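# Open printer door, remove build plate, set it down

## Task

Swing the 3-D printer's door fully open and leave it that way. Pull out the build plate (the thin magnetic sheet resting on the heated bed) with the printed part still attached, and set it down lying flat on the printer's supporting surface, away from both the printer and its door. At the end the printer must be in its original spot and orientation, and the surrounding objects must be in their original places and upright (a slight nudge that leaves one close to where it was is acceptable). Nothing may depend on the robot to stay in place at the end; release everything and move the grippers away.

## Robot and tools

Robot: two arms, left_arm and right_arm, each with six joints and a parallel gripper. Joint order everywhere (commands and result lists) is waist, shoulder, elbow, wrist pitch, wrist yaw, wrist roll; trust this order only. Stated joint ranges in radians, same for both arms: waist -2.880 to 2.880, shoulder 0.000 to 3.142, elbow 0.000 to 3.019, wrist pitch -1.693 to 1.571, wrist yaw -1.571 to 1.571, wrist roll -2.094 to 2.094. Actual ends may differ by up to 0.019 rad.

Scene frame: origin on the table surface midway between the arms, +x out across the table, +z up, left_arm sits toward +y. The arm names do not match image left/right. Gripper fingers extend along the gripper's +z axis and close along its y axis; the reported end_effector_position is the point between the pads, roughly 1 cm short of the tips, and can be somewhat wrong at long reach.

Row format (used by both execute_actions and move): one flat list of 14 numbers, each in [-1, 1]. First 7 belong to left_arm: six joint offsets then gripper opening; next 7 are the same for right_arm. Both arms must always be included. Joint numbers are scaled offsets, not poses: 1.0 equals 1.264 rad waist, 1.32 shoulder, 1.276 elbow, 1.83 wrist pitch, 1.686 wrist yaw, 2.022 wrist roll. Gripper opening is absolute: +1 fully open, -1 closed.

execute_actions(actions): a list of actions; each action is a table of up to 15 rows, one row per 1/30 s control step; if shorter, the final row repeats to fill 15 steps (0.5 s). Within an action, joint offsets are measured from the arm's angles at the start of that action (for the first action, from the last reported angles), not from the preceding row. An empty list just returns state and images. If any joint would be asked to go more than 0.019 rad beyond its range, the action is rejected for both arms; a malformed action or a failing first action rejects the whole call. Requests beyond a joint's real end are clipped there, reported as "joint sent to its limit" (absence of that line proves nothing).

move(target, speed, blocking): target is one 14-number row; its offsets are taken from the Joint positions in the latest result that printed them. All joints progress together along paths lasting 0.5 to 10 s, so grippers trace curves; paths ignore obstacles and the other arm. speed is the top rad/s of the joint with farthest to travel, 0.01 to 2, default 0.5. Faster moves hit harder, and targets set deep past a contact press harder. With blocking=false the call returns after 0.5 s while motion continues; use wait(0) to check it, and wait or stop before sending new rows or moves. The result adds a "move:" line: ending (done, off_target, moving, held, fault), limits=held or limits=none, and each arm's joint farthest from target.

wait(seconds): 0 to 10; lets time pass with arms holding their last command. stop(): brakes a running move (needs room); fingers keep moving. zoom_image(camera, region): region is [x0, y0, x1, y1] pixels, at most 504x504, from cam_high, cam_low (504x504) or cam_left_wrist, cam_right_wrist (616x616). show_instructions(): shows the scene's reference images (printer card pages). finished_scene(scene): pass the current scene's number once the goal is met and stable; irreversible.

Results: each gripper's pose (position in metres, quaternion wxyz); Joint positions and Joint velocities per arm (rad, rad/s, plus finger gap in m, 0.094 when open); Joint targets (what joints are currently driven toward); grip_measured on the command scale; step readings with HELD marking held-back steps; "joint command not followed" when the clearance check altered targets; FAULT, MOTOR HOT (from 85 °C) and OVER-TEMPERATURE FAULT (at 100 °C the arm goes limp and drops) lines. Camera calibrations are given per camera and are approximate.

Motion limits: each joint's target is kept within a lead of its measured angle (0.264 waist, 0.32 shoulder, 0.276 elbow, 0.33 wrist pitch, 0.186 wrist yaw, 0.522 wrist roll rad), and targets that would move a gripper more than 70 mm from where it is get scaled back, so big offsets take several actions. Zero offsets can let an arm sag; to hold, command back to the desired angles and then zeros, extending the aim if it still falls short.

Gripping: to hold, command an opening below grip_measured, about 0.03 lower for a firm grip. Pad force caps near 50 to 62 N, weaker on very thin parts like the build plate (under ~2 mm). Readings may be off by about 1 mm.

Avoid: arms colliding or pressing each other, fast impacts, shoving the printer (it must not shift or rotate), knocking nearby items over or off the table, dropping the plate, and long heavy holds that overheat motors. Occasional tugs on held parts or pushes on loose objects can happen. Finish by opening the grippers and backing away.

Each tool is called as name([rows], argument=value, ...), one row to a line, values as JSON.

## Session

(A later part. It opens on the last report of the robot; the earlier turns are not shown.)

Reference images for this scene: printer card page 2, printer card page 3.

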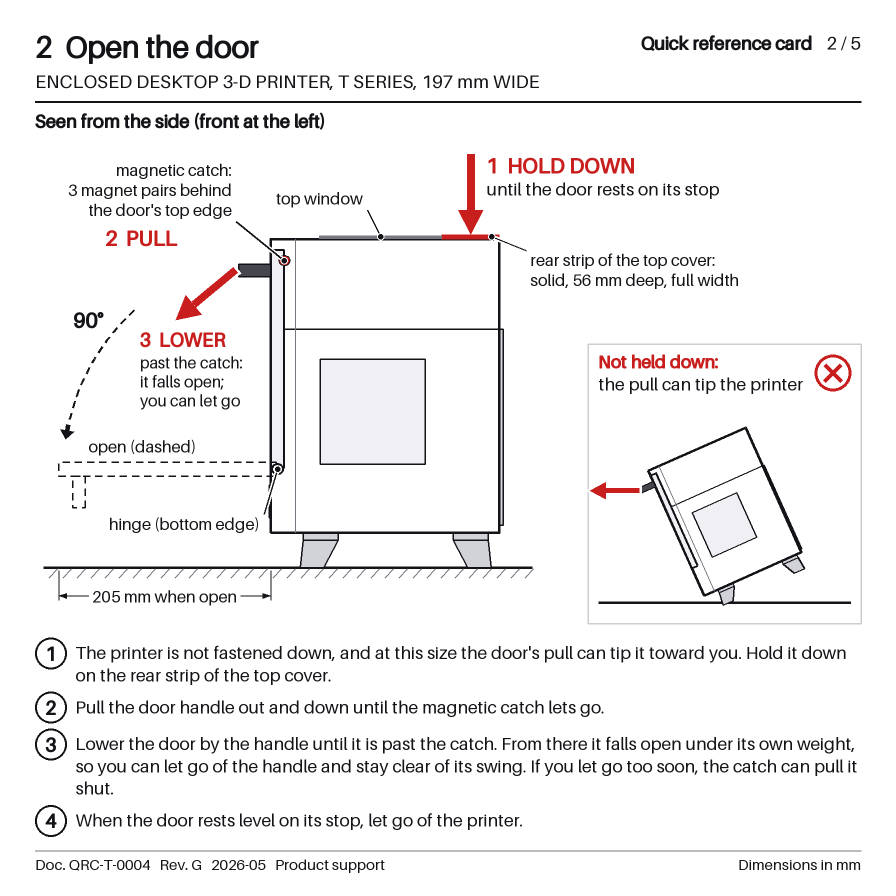

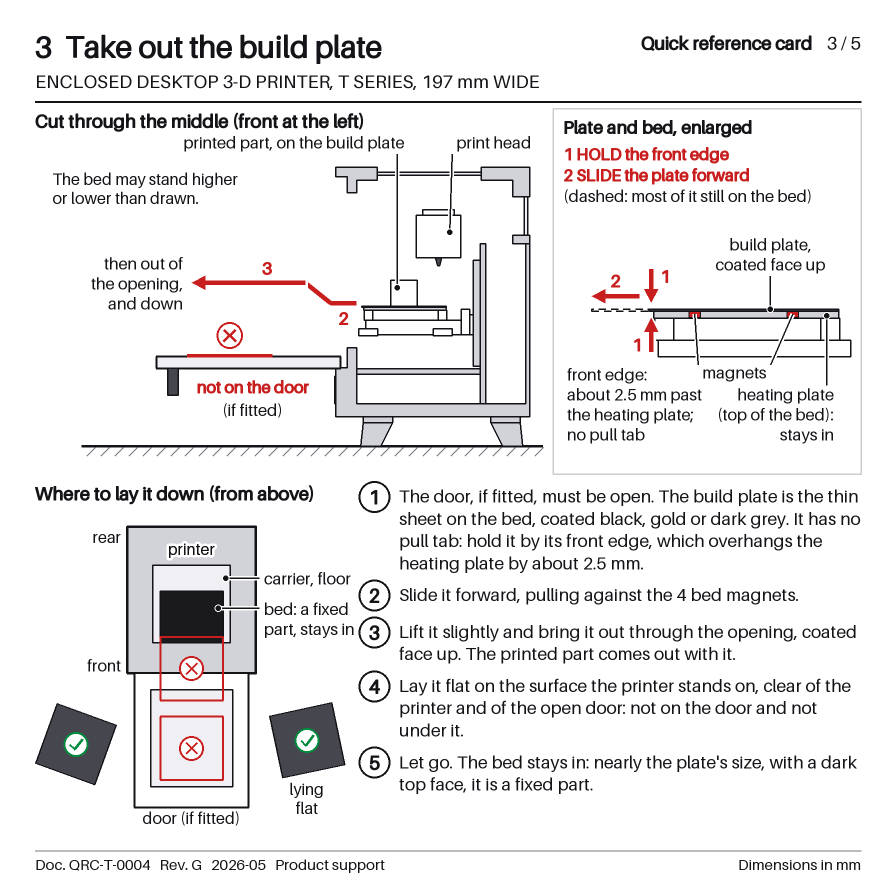

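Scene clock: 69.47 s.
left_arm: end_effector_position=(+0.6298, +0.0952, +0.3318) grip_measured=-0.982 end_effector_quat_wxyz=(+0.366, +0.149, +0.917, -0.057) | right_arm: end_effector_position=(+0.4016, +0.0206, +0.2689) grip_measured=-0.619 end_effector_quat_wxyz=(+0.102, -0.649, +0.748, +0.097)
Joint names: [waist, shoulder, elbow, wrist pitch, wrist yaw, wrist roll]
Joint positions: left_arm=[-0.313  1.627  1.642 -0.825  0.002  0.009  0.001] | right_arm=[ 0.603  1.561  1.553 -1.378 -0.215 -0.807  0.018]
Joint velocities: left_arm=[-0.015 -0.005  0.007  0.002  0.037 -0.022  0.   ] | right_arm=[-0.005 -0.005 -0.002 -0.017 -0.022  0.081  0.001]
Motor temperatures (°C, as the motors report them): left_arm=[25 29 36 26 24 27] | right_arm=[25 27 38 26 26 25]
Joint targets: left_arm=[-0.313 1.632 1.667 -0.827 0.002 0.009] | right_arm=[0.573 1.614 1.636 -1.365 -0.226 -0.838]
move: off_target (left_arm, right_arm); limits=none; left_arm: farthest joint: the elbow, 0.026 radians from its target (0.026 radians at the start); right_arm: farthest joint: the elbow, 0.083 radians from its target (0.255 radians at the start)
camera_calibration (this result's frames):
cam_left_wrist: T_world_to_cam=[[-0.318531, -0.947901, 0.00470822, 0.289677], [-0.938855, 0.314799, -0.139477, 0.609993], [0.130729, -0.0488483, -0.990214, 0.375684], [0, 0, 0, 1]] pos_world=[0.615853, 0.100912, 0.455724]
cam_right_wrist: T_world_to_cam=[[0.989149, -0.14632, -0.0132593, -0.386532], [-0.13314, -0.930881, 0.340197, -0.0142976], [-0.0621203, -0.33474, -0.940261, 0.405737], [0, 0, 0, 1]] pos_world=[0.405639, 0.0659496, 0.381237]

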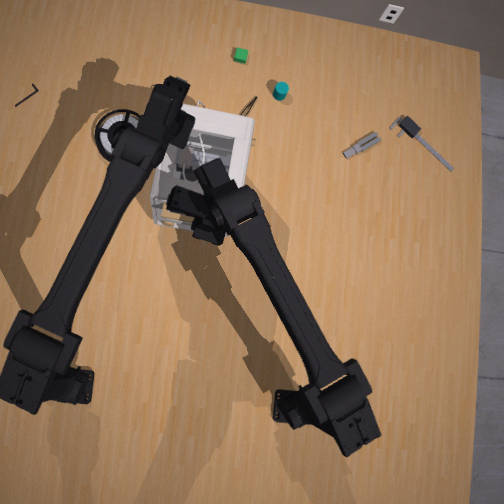

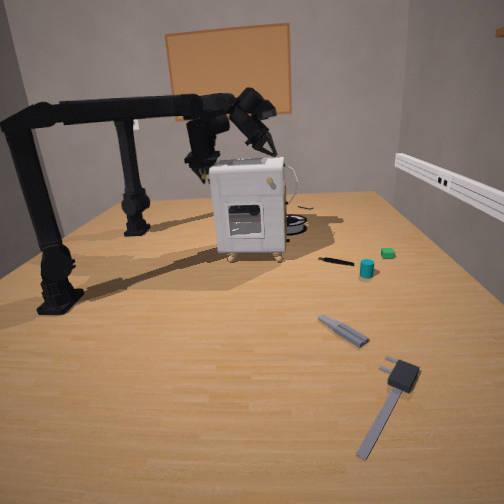

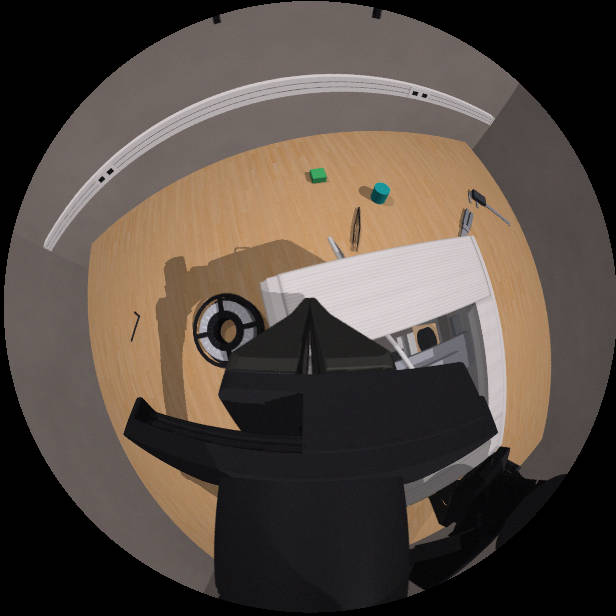

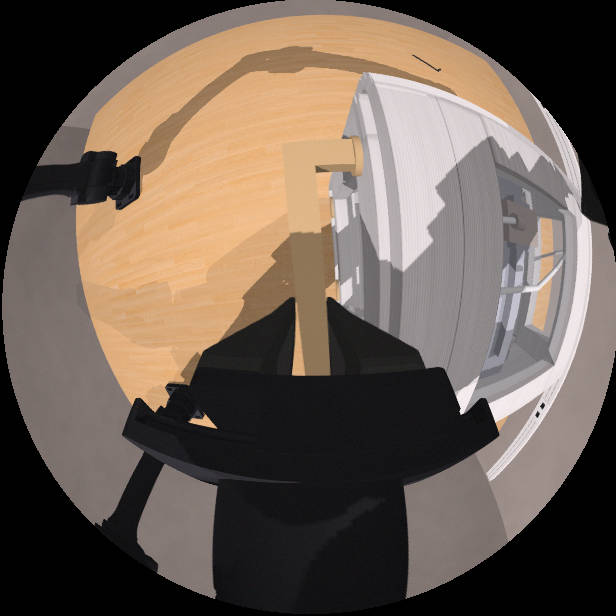

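zoom_image(camera="cam_low", region=[170, 120, 310, 270])

zoom_image(camera="cam_high", region=[110, 60, 290, 240])

Region (170, 120, 310, 270) of cam_low's 504x504 image, scaled by 3.360, with more detail than that image has; it fills the left 470 columns of this view, and the rest is white.

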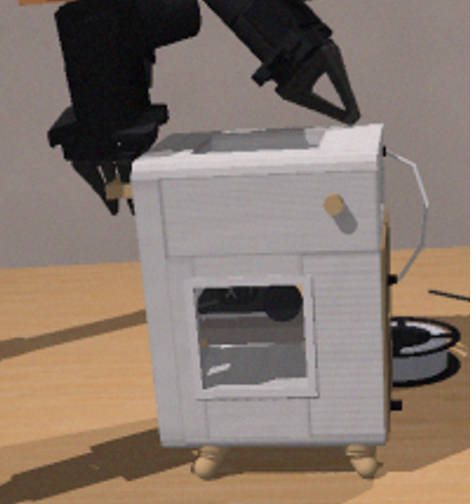

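Region (110, 60, 290, 240) of cam_high's 504x504 image, scaled by 2.800, with more detail than that image has.

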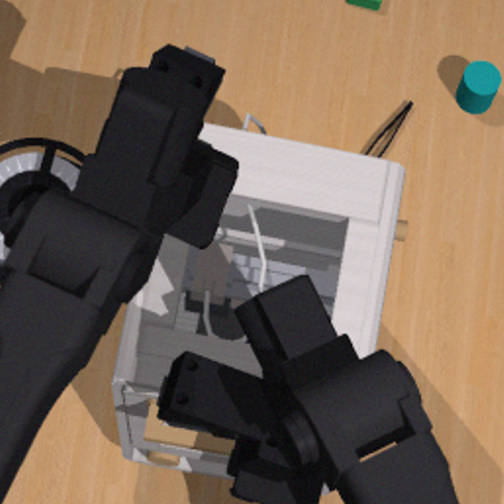

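move(target=[0.06,-0.33,-0.3,0.12,0,-0.4,-1, 0.01,0,0.04,0,0,0,-0.62], speed=0.4)

Scene clock: 76.20 s.
left_arm: end_effector_position=(+0.5178, +0.1668, +0.4074) grip_measured=-0.982 end_effector_quat_wxyz=(+0.425, -0.230, +0.841, -0.243) | right_arm: end_effector_position=(+0.4012, +0.0204, +0.2689) grip_measured=-0.619 end_effector_quat_wxyz=(+0.101, -0.648, +0.749, +0.095)
Joint names: [waist, shoulder, elbow, wrist pitch, wrist yaw, wrist roll]
Joint positions: left_arm=[-0.25   1.189  1.263 -0.622  0.002 -0.785  0.001] | right_arm=[ 0.605  1.561  1.553 -1.379 -0.21  -0.801  0.018]
Joint velocities: left_arm=[-0.005 -0.005 -0.017 -0.012  0.022  0.022  0.001] | right_arm=[ 0.005  0.005  0.012  0.002  0.022 -0.022  0.001]
Motor temperatures (°C, as the motors report them): left_arm=[25 29 37 26 24 27] | right_arm=[25 27 39 26 26 25]
Joint targets: left_arm=[-0.237 1.192 1.259 -0.606 0.002 -0.800] | right_arm=[0.616 1.561 1.604 -1.378 -0.215 -0.806]
move: off_target (right_arm); limits=none; left_arm: farthest joint: the wrist pitch, 0.016 radians from its target (0.220 radians at the start); right_arm: farthest joint: the elbow, 0.051 radians from its target (0.051 radians at the start)
camera_calibration (this result's frames):
cam_left_wrist: T_world_to_cam=[[0.175279, -0.771612, 0.611467, -0.21078], [-0.914376, -0.357819, -0.189424, 0.612689], [0.364957, -0.525909, -0.768262, 0.336565], [0, 0, 0, 1]] pos_world=[0.474342, 0.233594, 0.503513]
cam_right_wrist: T_world_to_cam=[[0.988475, -0.150899, -0.0120841, -0.386103], [-0.137548, -0.928615, 0.344609, -0.0139689], [-0.0632227, -0.338975, -0.938669, 0.405682], [0, 0, 0, 1]] pos_world=[0.40538, 0.0662816, 0.380949]

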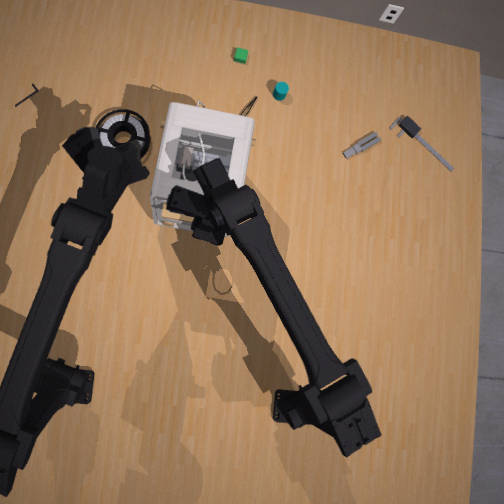

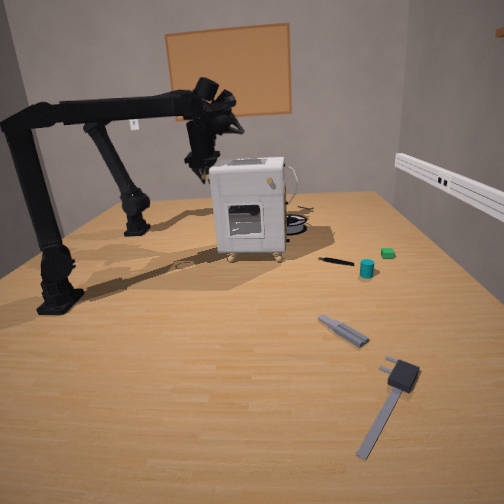

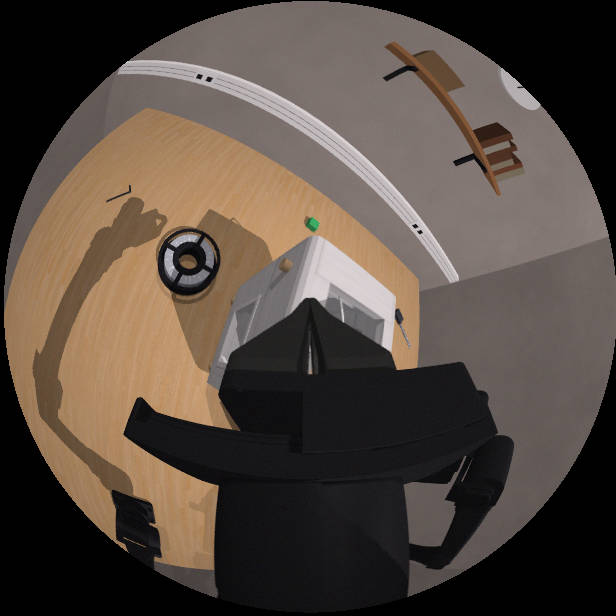

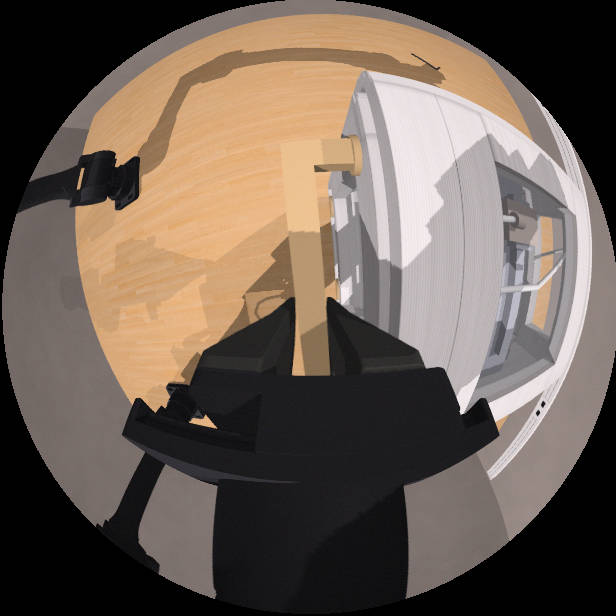

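move(target=[-0.05,-0.255,-0.365,0.115,0,-0.39,-1, 0,0,0.04,0,0,0,-0.62], speed=0.4)

Scene clock: 79.30 s.
left_arm: end_effector_position=(+0.4047, +0.1740, +0.3247) grip_measured=-0.982 end_effector_quat_wxyz=(+0.308, -0.504, +0.692, -0.415) | right_arm: end_effector_position=(+0.4013, +0.0202, +0.2688) grip_measured=-0.619 end_effector_quat_wxyz=(+0.101, -0.647, +0.750, +0.094)
Joint names: [waist, shoulder, elbow, wrist pitch, wrist yaw, wrist roll]
Joint positions: left_arm=[-0.3    0.856  0.799 -0.428  0.002 -1.559  0.001] | right_arm=[ 0.605  1.561  1.553 -1.379 -0.208 -0.799  0.018]
Joint velocities: left_arm=[-0.015 -0.005  0.017  0.002 -0.022  0.022 -0.   ] | right_arm=[-0.005  0.005 -0.022 -0.002 -0.081 -0.11   0.001]
Motor temperatures (°C, as the motors report them): left_arm=[25 29 37 26 24 27] | right_arm=[25 28 39 26 26 25]
Joint targets: left_arm=[-0.313 0.853 0.797 -0.411 0.002 -1.574] | right_arm=[0.605 1.561 1.604 -1.379 -0.210 -0.801]
move: off_target (right_arm); limits=none; left_arm: farthest joint: the wrist pitch, 0.016 radians from its target (0.210 radians at the start); right_arm: farthest joint: the elbow, 0.051 radians from its target (0.051 radians at the start)
camera_calibration (this result's frames):
cam_left_wrist: T_world_to_cam=[[0.435576, -0.142698, 0.888769, -0.439663], [-0.737547, -0.62261, 0.261499, 0.324285], [0.516041, -0.769411, -0.37644, 0.172104], [0, 0, 0, 1]] pos_world=[0.341869, 0.271583, 0.370745]
cam_right_wrist: T_world_to_cam=[[0.98815, -0.153074, -0.011317, -0.386365], [-0.139763, -0.927799, 0.345913, -0.0136358], [-0.0634502, -0.340232, -0.938198, 0.405534], [0, 0, 0, 1]] pos_world=[0.405612, 0.0661822, 0.380816]

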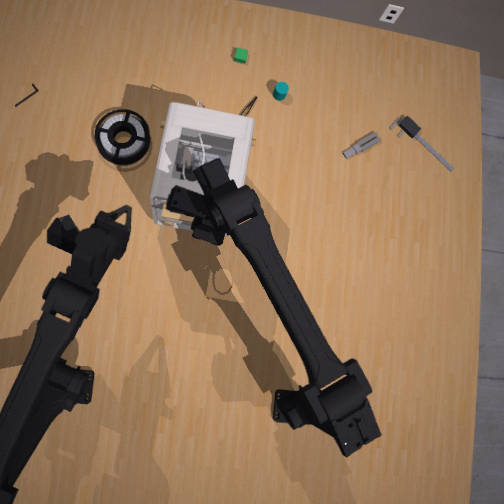

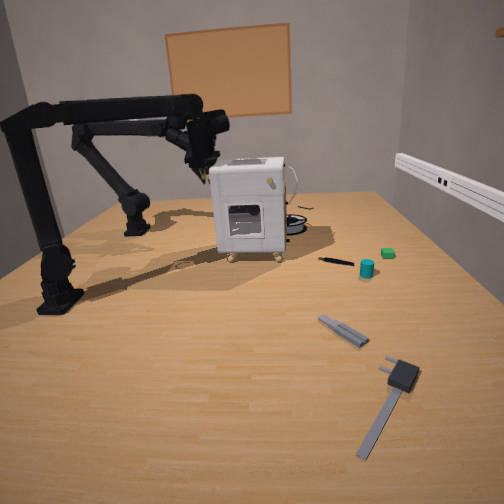

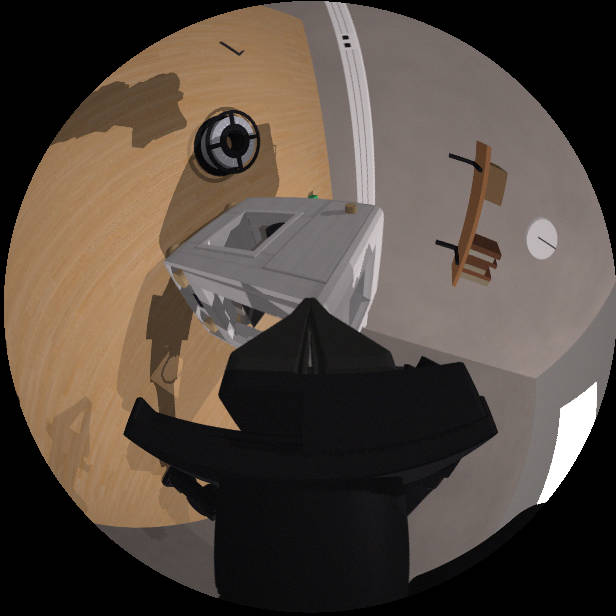

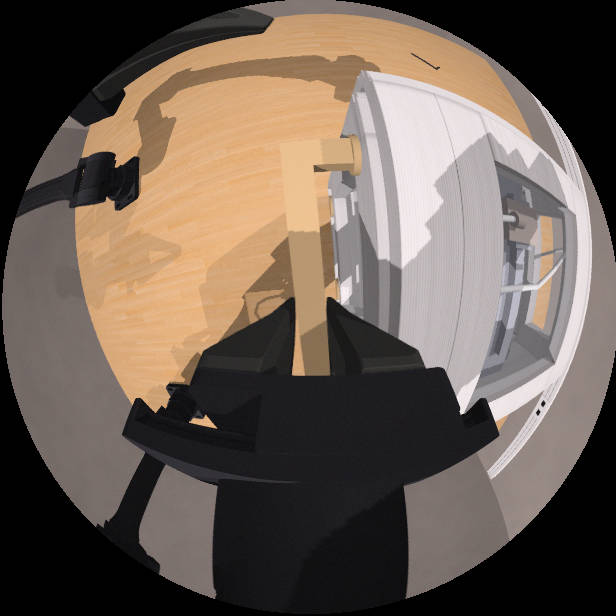

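move(target=[-0.064,0,0.03,-0.03,0,0,-1, 0,0,0.04,0,0,0,-0.62], speed=0.08)

zoom_image(camera="cam_right_wrist", region=[200, 0, 460, 260])

Scene clock: 81.53 s.
left_arm: end_effector_position=(+0.3904, +0.1486, +0.3154) grip_measured=-0.982 end_effector_quat_wxyz=(+0.283, -0.486, +0.718, -0.410) | right_arm: end_effector_position=(+0.4014, +0.0201, +0.2688) grip_measured=-0.619 end_effector_quat_wxyz=(+0.101, -0.647, +0.750, +0.094)
Joint names: [waist, shoulder, elbow, wrist pitch, wrist yaw, wrist roll]
Joint positions: left_arm=[-0.368  0.856  0.799 -0.471  0.002 -1.56   0.001] | right_arm=[ 0.605  1.561  1.553 -1.379 -0.208 -0.799  0.018]
Joint velocities: left_arm=[-0.005  0.024 -0.002 -0.012 -0.066 -0.051 -0.001] | right_arm=[-0.024  0.005 -0.007 -0.022  0.007  0.051  0.   ]
Motor temperatures (°C, as the motors report them): left_arm=[25 29 37 26 24 27] | right_arm=[25 28 39 26 26 25]
Joint targets: left_arm=[-0.380 0.856 0.837 -0.483 0.002 -1.559] | right_arm=[0.605 1.561 1.604 -1.379 -0.208 -0.799]
move: off_target (left_arm, right_arm); limits=none; left_arm: farthest joint: the elbow, 0.038 radians from its target (0.038 radians at the start); right_arm: farthest joint: the elbow, 0.051 radians from its target (0.051 radians at the start)
camera_calibration (this result's frames):
cam_left_wrist: T_world_to_cam=[[0.460442, -0.185, 0.868198, -0.42575], [-0.767054, -0.575184, 0.284238, 0.297574], [0.44679, -0.79683, -0.406744, 0.197086], [0, 0, 0, 1]] pos_world=[0.336232, 0.249441, 0.365217]
cam_right_wrist: T_world_to_cam=[[0.988084, -0.153509, -0.0111629, -0.386417], [-0.140207, -0.927635, 0.346173, -0.0135688], [-0.0634958, -0.340483, -0.938104, 0.405505], [0, 0, 0, 1]] pos_world=[0.405658, 0.0661623, 0.38079]

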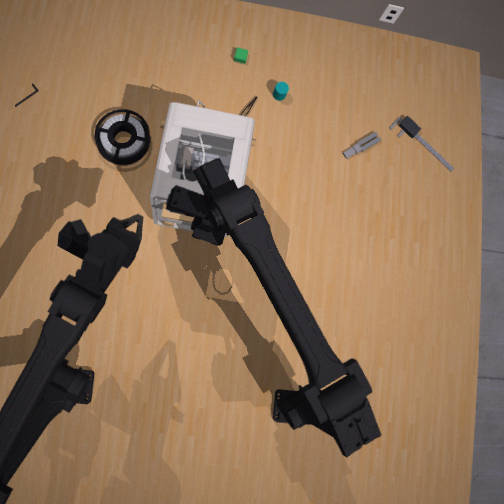

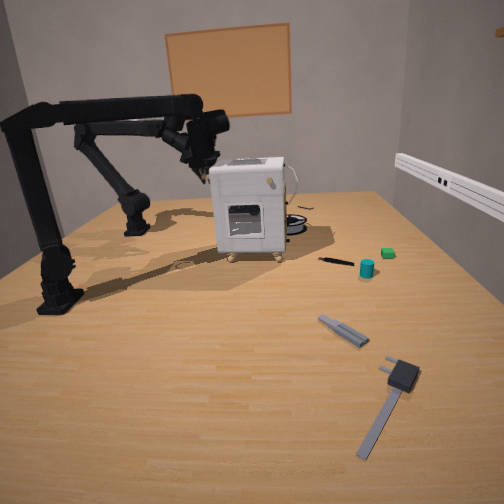

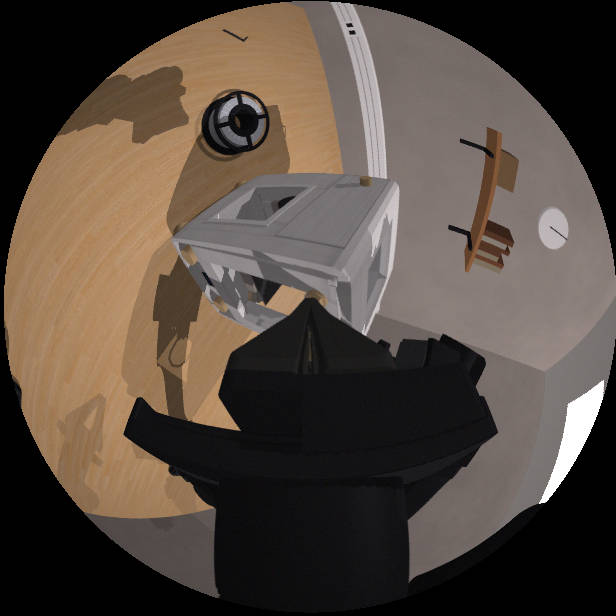

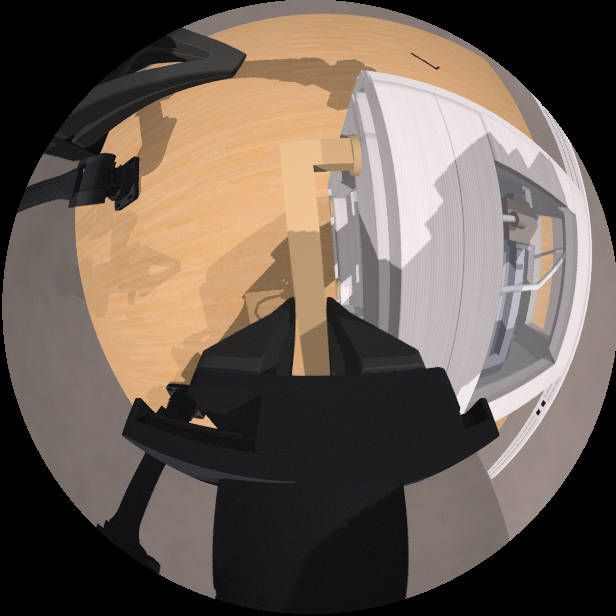

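Region (200, 0, 460, 260) of cam_right_wrist's 616x616 image, scaled by 1.938, with more detail than that image has.

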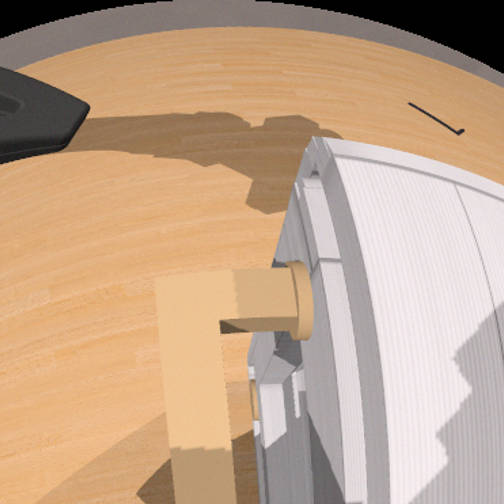

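move(target=[0,0.105,0.09,0.048,0,0,-1, 0,0,0.04,0,0,0,-0.62], speed=0.07)

zoom_image(camera="cam_left_wrist", region=[200, 180, 420, 400])

Scene clock: 84.57 s.
left_arm: end_effector_position=(+0.4302, +0.1332, +0.3183) grip_measured=-0.982 end_effector_quat_wxyz=(+0.287, -0.484, +0.715, -0.415) | right_arm: end_effector_position=(+0.4014, +0.0200, +0.2688) grip_measured=-0.619 end_effector_quat_wxyz=(+0.101, -0.646, +0.751, +0.094)
Joint names: [waist, shoulder, elbow, wrist pitch, wrist yaw, wrist roll]
Joint positions: left_arm=[-0.368  0.981  0.867 -0.399  0.002 -1.56   0.001] | right_arm=[ 0.605  1.561  1.553 -1.379 -0.207 -0.798  0.018]
Joint velocities: left_arm=[-0.005  0.005  0.012 -0.002 -0.081  0.037 -0.001] | right_arm=[-0.005  0.005  0.007  0.017 -0.081 -0.11   0.   ]
Motor temperatures (°C, as the motors report them): left_arm=[25 29 38 26 24 27] | right_arm=[25 28 39 26 26 25]
Joint targets: left_arm=[-0.368 0.995 0.914 -0.383 0.002 -1.560] | right_arm=[0.605 1.561 1.604 -1.379 -0.207 -0.798]
move: off_target (left_arm, right_arm); limits=none; left_arm: farthest joint: the elbow, 0.047 radians from its target (0.115 radians at the start); right_arm: farthest joint: the elbow, 0.051 radians from its target (0.051 radians at the start)
camera_calibration (this result's frames):
cam_left_wrist: T_world_to_cam=[[0.449274, -0.180694, 0.87493, -0.44738], [-0.770652, -0.573797, 0.277224, 0.322076], [0.45194, -0.798816, -0.397044, 0.16318], [0, 0, 0, 1]] pos_world=[0.375457, 0.234318, 0.366929]
cam_right_wrist: T_world_to_cam=[[0.987961, -0.154306, -0.0111124, -0.386411], [-0.140954, -0.927423, 0.346437, -0.0133815], [-0.0637633, -0.3407, -0.938007, 0.405563], [0, 0, 0, 1]] pos_world=[0.405733, 0.0661395, 0.380763]

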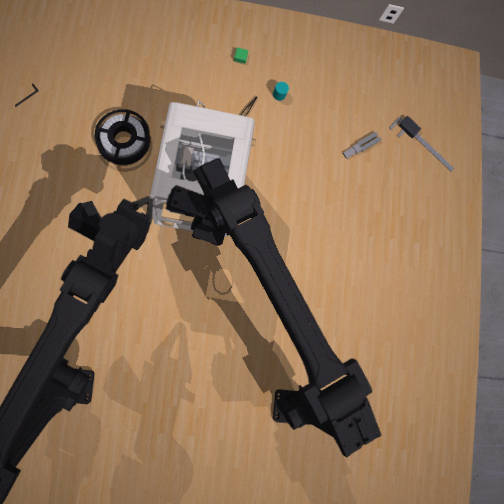

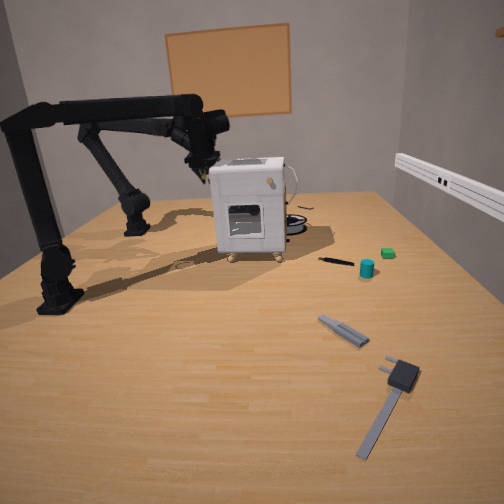

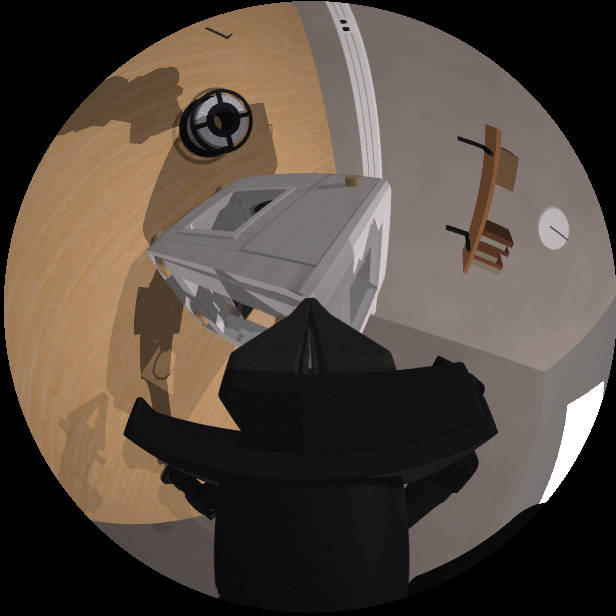

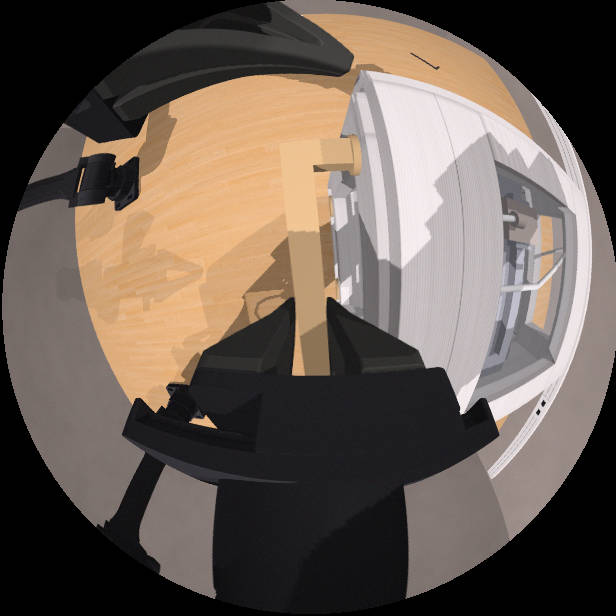

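Region (200, 180, 420, 400) of cam_left_wrist's 616x616 image, scaled by 2.291, with more detail than that image has.

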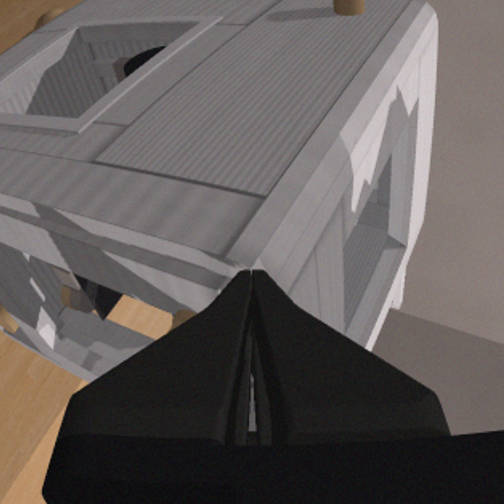

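move(target=[-0.036,0.03,0.05,0.01,0,0,-0.8, 0,0,0.04,0,0,0,-0.62], speed=0.04)

zoom_image(camera="cam_left_wrist", region=[200, 180, 420, 400])

Scene clock: 87.33 s.
left_arm: end_effector_position=(+0.4296, +0.1168, +0.3153) grip_measured=-0.802 end_effector_quat_wxyz=(+0.277, -0.474, +0.725, -0.416) | right_arm: end_effector_position=(+0.4014, +0.0200, +0.2688) grip_measured=-0.619 end_effector_quat_wxyz=(+0.101, -0.646, +0.751, +0.094)
Joint names: [waist, shoulder, elbow, wrist pitch, wrist yaw, wrist roll]
Joint positions: left_arm=[-0.401  1.002  0.877 -0.399  0.002 -1.56   0.009] | right_arm=[ 0.605  1.561  1.553 -1.379 -0.207 -0.798  0.018]
Joint velocities: left_arm=[-0.024  0.005 -0.022 -0.022 -0.022 -0.007 -0.001] | right_arm=[-0.005 -0.005 -0.002  0.002 -0.022 -0.007 -0.001]
Motor temperatures (°C, as the motors report them): left_arm=[25 29 38 26 24 27] | right_arm=[25 28 39 26 26 25]
Joint targets: left_arm=[-0.414 1.021 0.931 -0.381 0.002 -1.560] | right_arm=[0.605 1.561 1.604 -1.379 -0.207 -0.798]
move: off_target (left_arm, right_arm); limits=none; left_arm: farthest joint: the elbow, 0.054 radians from its target (0.064 radians at the start); right_arm: farthest joint: the elbow, 0.051 radians from its target (0.051 radians at the start)
camera_calibration (this result's frames):
cam_left_wrist: T_world_to_cam=[[0.451303, -0.199011, 0.869897, -0.444558], [-0.786613, -0.549035, 0.282489, 0.315328], [0.421385, -0.811761, -0.404326, 0.166145], [0, 0, 0, 1]] pos_world=[0.378661, 0.219524, 0.36482]
cam_right_wrist: T_world_to_cam=[[0.987961, -0.154306, -0.0111124, -0.386411], [-0.140954, -0.927423, 0.346437, -0.0133815], [-0.0637633, -0.3407, -0.938007, 0.405563], [0, 0, 0, 1]] pos_world=[0.405733, 0.0661395, 0.380763]

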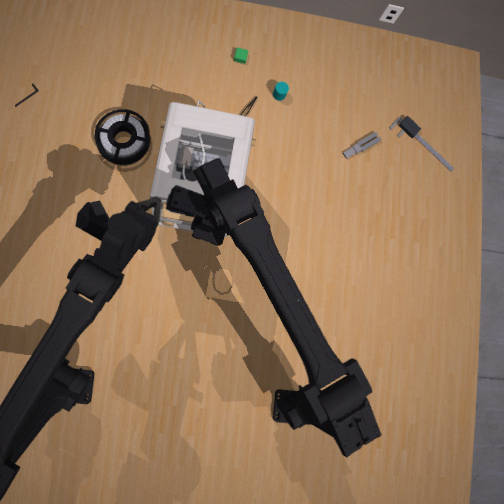

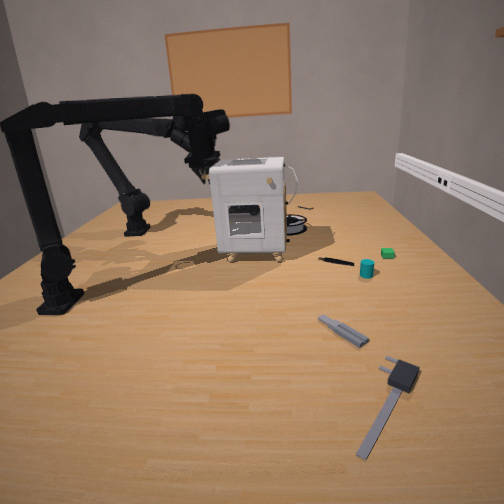

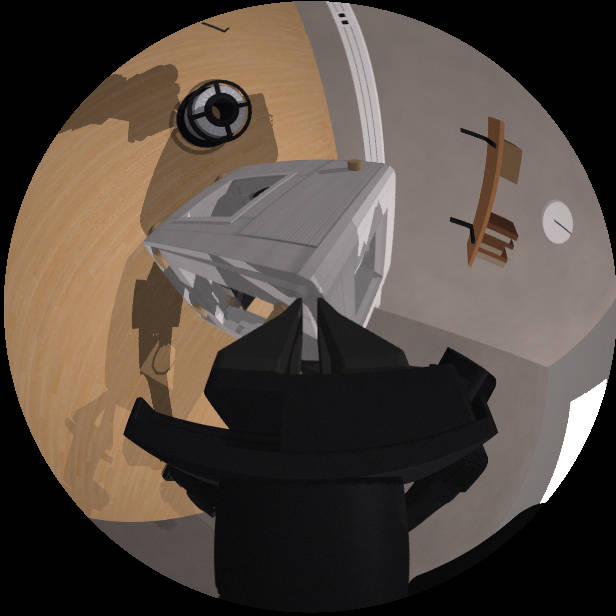

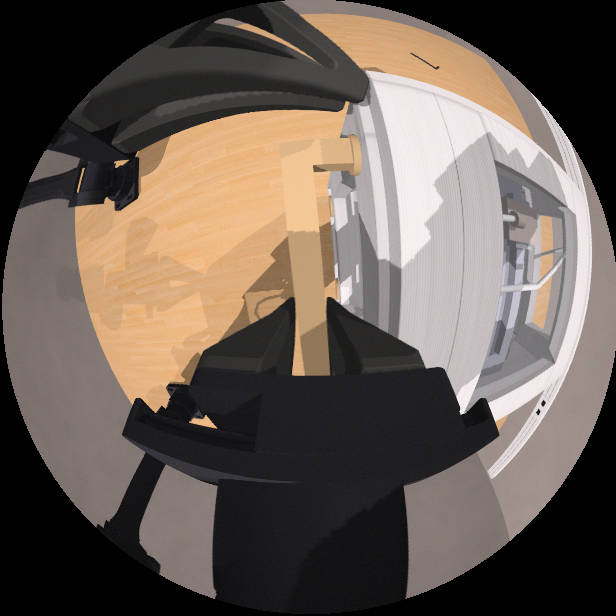

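Region (200, 180, 420, 400) of cam_left_wrist's 616x616 image, scaled by 2.291, with more detail than that image has.

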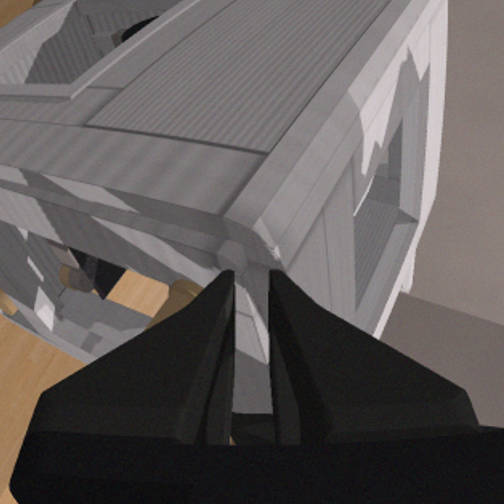

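move(target=[0,0.045,0.05,0.025,0,0,-0.8, 0.06,-0.075,-0.06,-0.02,-0.02,0,-0.62], speed=0.04)

Scene clock: 90.70 s.
left_arm: end_effector_position=(+0.4357, +0.1122, +0.3200) grip_measured=-0.801 end_effector_quat_wxyz=(+0.278, -0.469, +0.723, -0.423) | right_arm: end_effector_position=(+0.3873, +0.0189, +0.2670) grip_measured=-0.619 end_effector_quat_wxyz=(+0.106, -0.650, +0.748, +0.086)
Joint names: [waist, shoulder, elbow, wrist pitch, wrist yaw, wrist roll]
Joint positions: left_arm=[-0.402  1.018  0.891 -0.382  0.01  -1.56   0.009] | right_arm=[ 0.625  1.522  1.503 -1.355 -0.19  -0.787  0.018]
Joint velocities: left_arm=[ 0.005 -0.015 -0.002  0.002  0.037 -0.022 -0.001] | right_arm=[-0.015  0.005 -0.002 -0.027 -0.022 -0.007  0.001]
Motor temperatures (°C, as the motors report them): left_arm=[25 29 39 27 24 27] | right_arm=[25 28 38 26 27 25]
Joint targets: left_arm=[-0.401 1.062 0.941 -0.353 0.002 -1.560] | right_arm=[0.681 1.462 1.476 -1.416 -0.241 -0.798]
move: off_target (left_arm, right_arm); limits=none; left_arm: farthest joint: the elbow, 0.050 radians from its target (0.064 radians at the start); right_arm: farthest joint: the wrist pitch, 0.061 radians from its target (0.036 radians at the start)
camera_calibration (this result's frames):
cam_left_wrist: T_world_to_cam=[[0.438792, -0.194229, 0.877347, -0.449806], [-0.794371, -0.540243, 0.277692, 0.320222], [0.420045, -0.818787, -0.391344, 0.158929], [0, 0, 0, 1]] pos_world=[0.384989, 0.215761, 0.367909]
cam_right_wrist: T_world_to_cam=[[0.988956, -0.148015, 0.00758958, -0.378147], [-0.141359, -0.926615, 0.348428, -0.0162126], [-0.0445401, -0.345652, -0.937305, 0.395083], [0, 0, 0, 1]] pos_world=[0.389276, 0.0655668, 0.378832]

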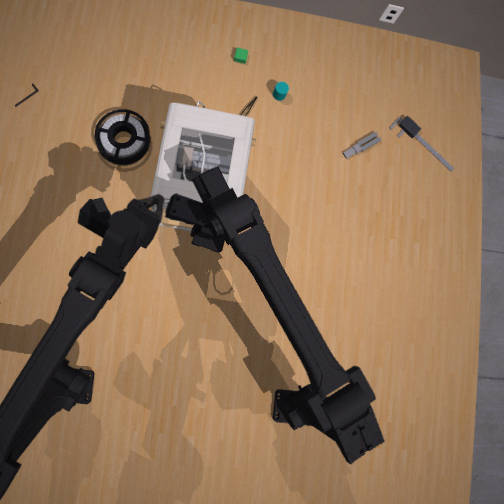

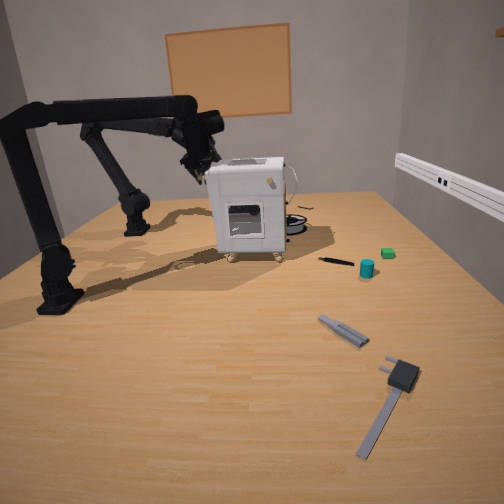

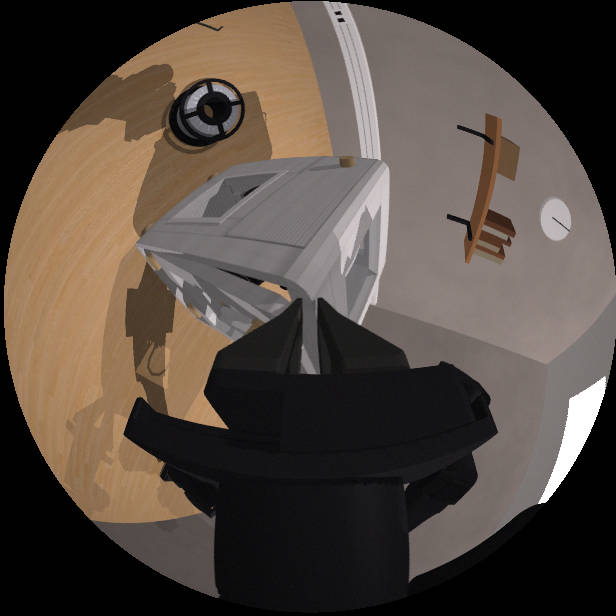

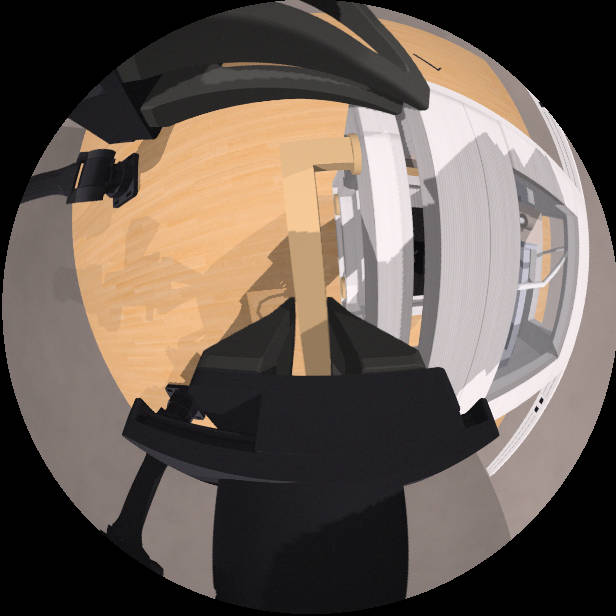

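move(target=[0.12,-0.08,0.04,0.08,0,0,-0.8, 0.04,-0.05,-0.04,0,0,0,-0.62], speed=0.12)

Scene clock: 93.40 s.
left_arm: end_effector_position=(+0.4471, +0.1775, +0.3992) grip_measured=-0.801 end_effector_quat_wxyz=(+0.367, -0.478, +0.636, -0.481) | right_arm: end_effector_position=(+0.3849, +0.0183, +0.2653) grip_measured=-0.619 end_effector_quat_wxyz=(+0.116, -0.652, +0.746, +0.073)
Joint names: [waist, shoulder, elbow, wrist pitch, wrist yaw, wrist roll]
Joint positions: left_arm=[-0.262  0.915  0.896 -0.251  0.012 -1.56   0.009] | right_arm=[ 0.636  1.501  1.475 -1.323 -0.163 -0.782  0.018]
Joint velocities: left_arm=[-0.005 -0.005 -0.012  0.007  0.11  -0.007 -0.001] | right_arm=[ 0.005  0.005  0.017 -0.007 -0.11   0.007  0.   ]
Motor temperatures (°C, as the motors report them): left_arm=[25 29 39 27 24 27] | right_arm=[25 28 37 26 27 25]
Joint targets: left_arm=[-0.251 0.912 0.942 -0.236 0.010 -1.560] | right_arm=[0.676 1.456 1.452 -1.355 -0.190 -0.787]
move: off_target (left_arm, right_arm); limits=none; left_arm: farthest joint: the elbow, 0.046 radians from its target (0.051 radians at the start); right_arm: farthest joint: the shoulder, 0.045 radians from its target (0.066 radians at the start)
camera_calibration (this result's frames):
cam_left_wrist: T_world_to_cam=[[0.247687, -0.0735421, 0.966045, -0.483008], [-0.761368, -0.631401, 0.147143, 0.396134], [0.599141, -0.771961, -0.212382, 0.0787508], [0, 0, 0, 1]] pos_world=[0.374056, 0.275391, 0.425044]
cam_right_wrist: T_world_to_cam=[[0.988179, -0.14756, 0.0415824, -0.384542], [-0.152735, -0.924167, 0.350125, -0.0126273], [-0.0132356, -0.352338, -0.935779, 0.380795], [0, 0, 0, 1]] pos_world=[0.383107, 0.0657556, 0.376751]

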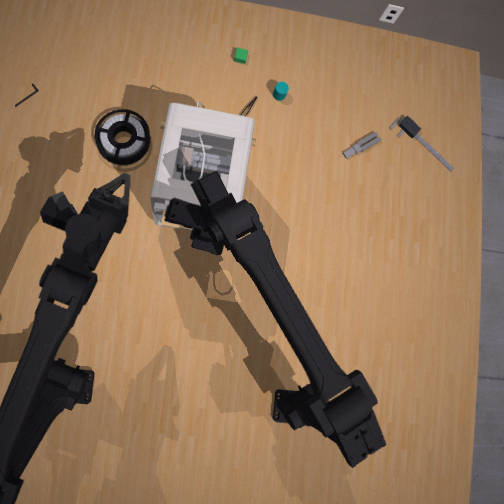

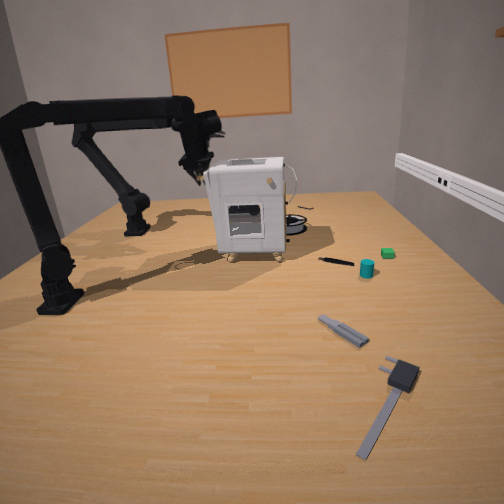

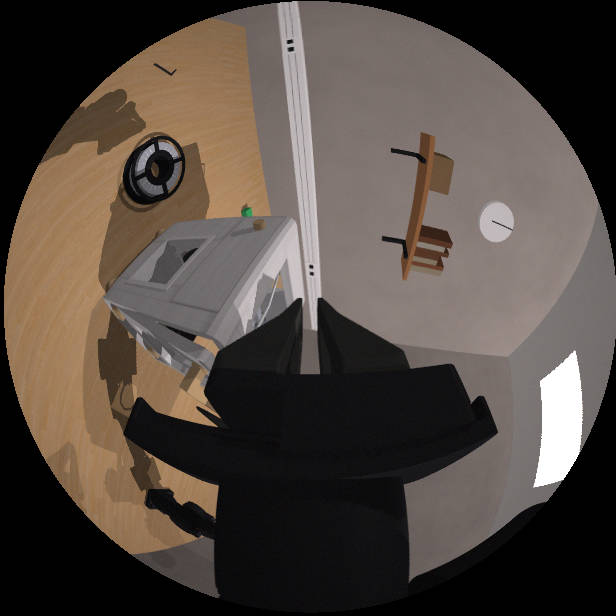

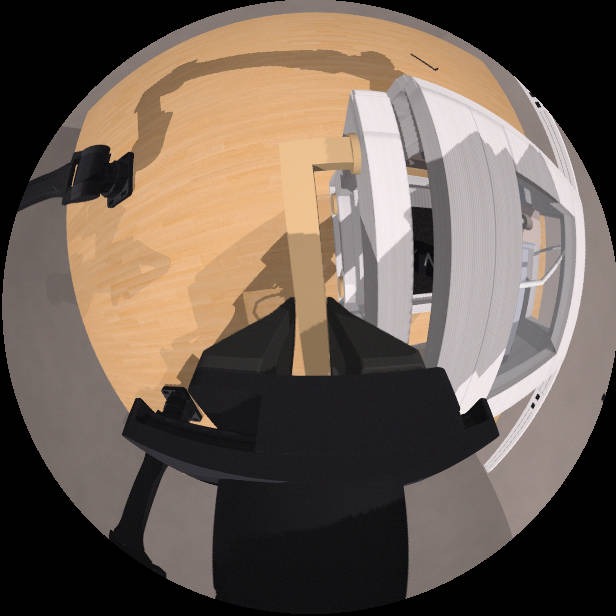

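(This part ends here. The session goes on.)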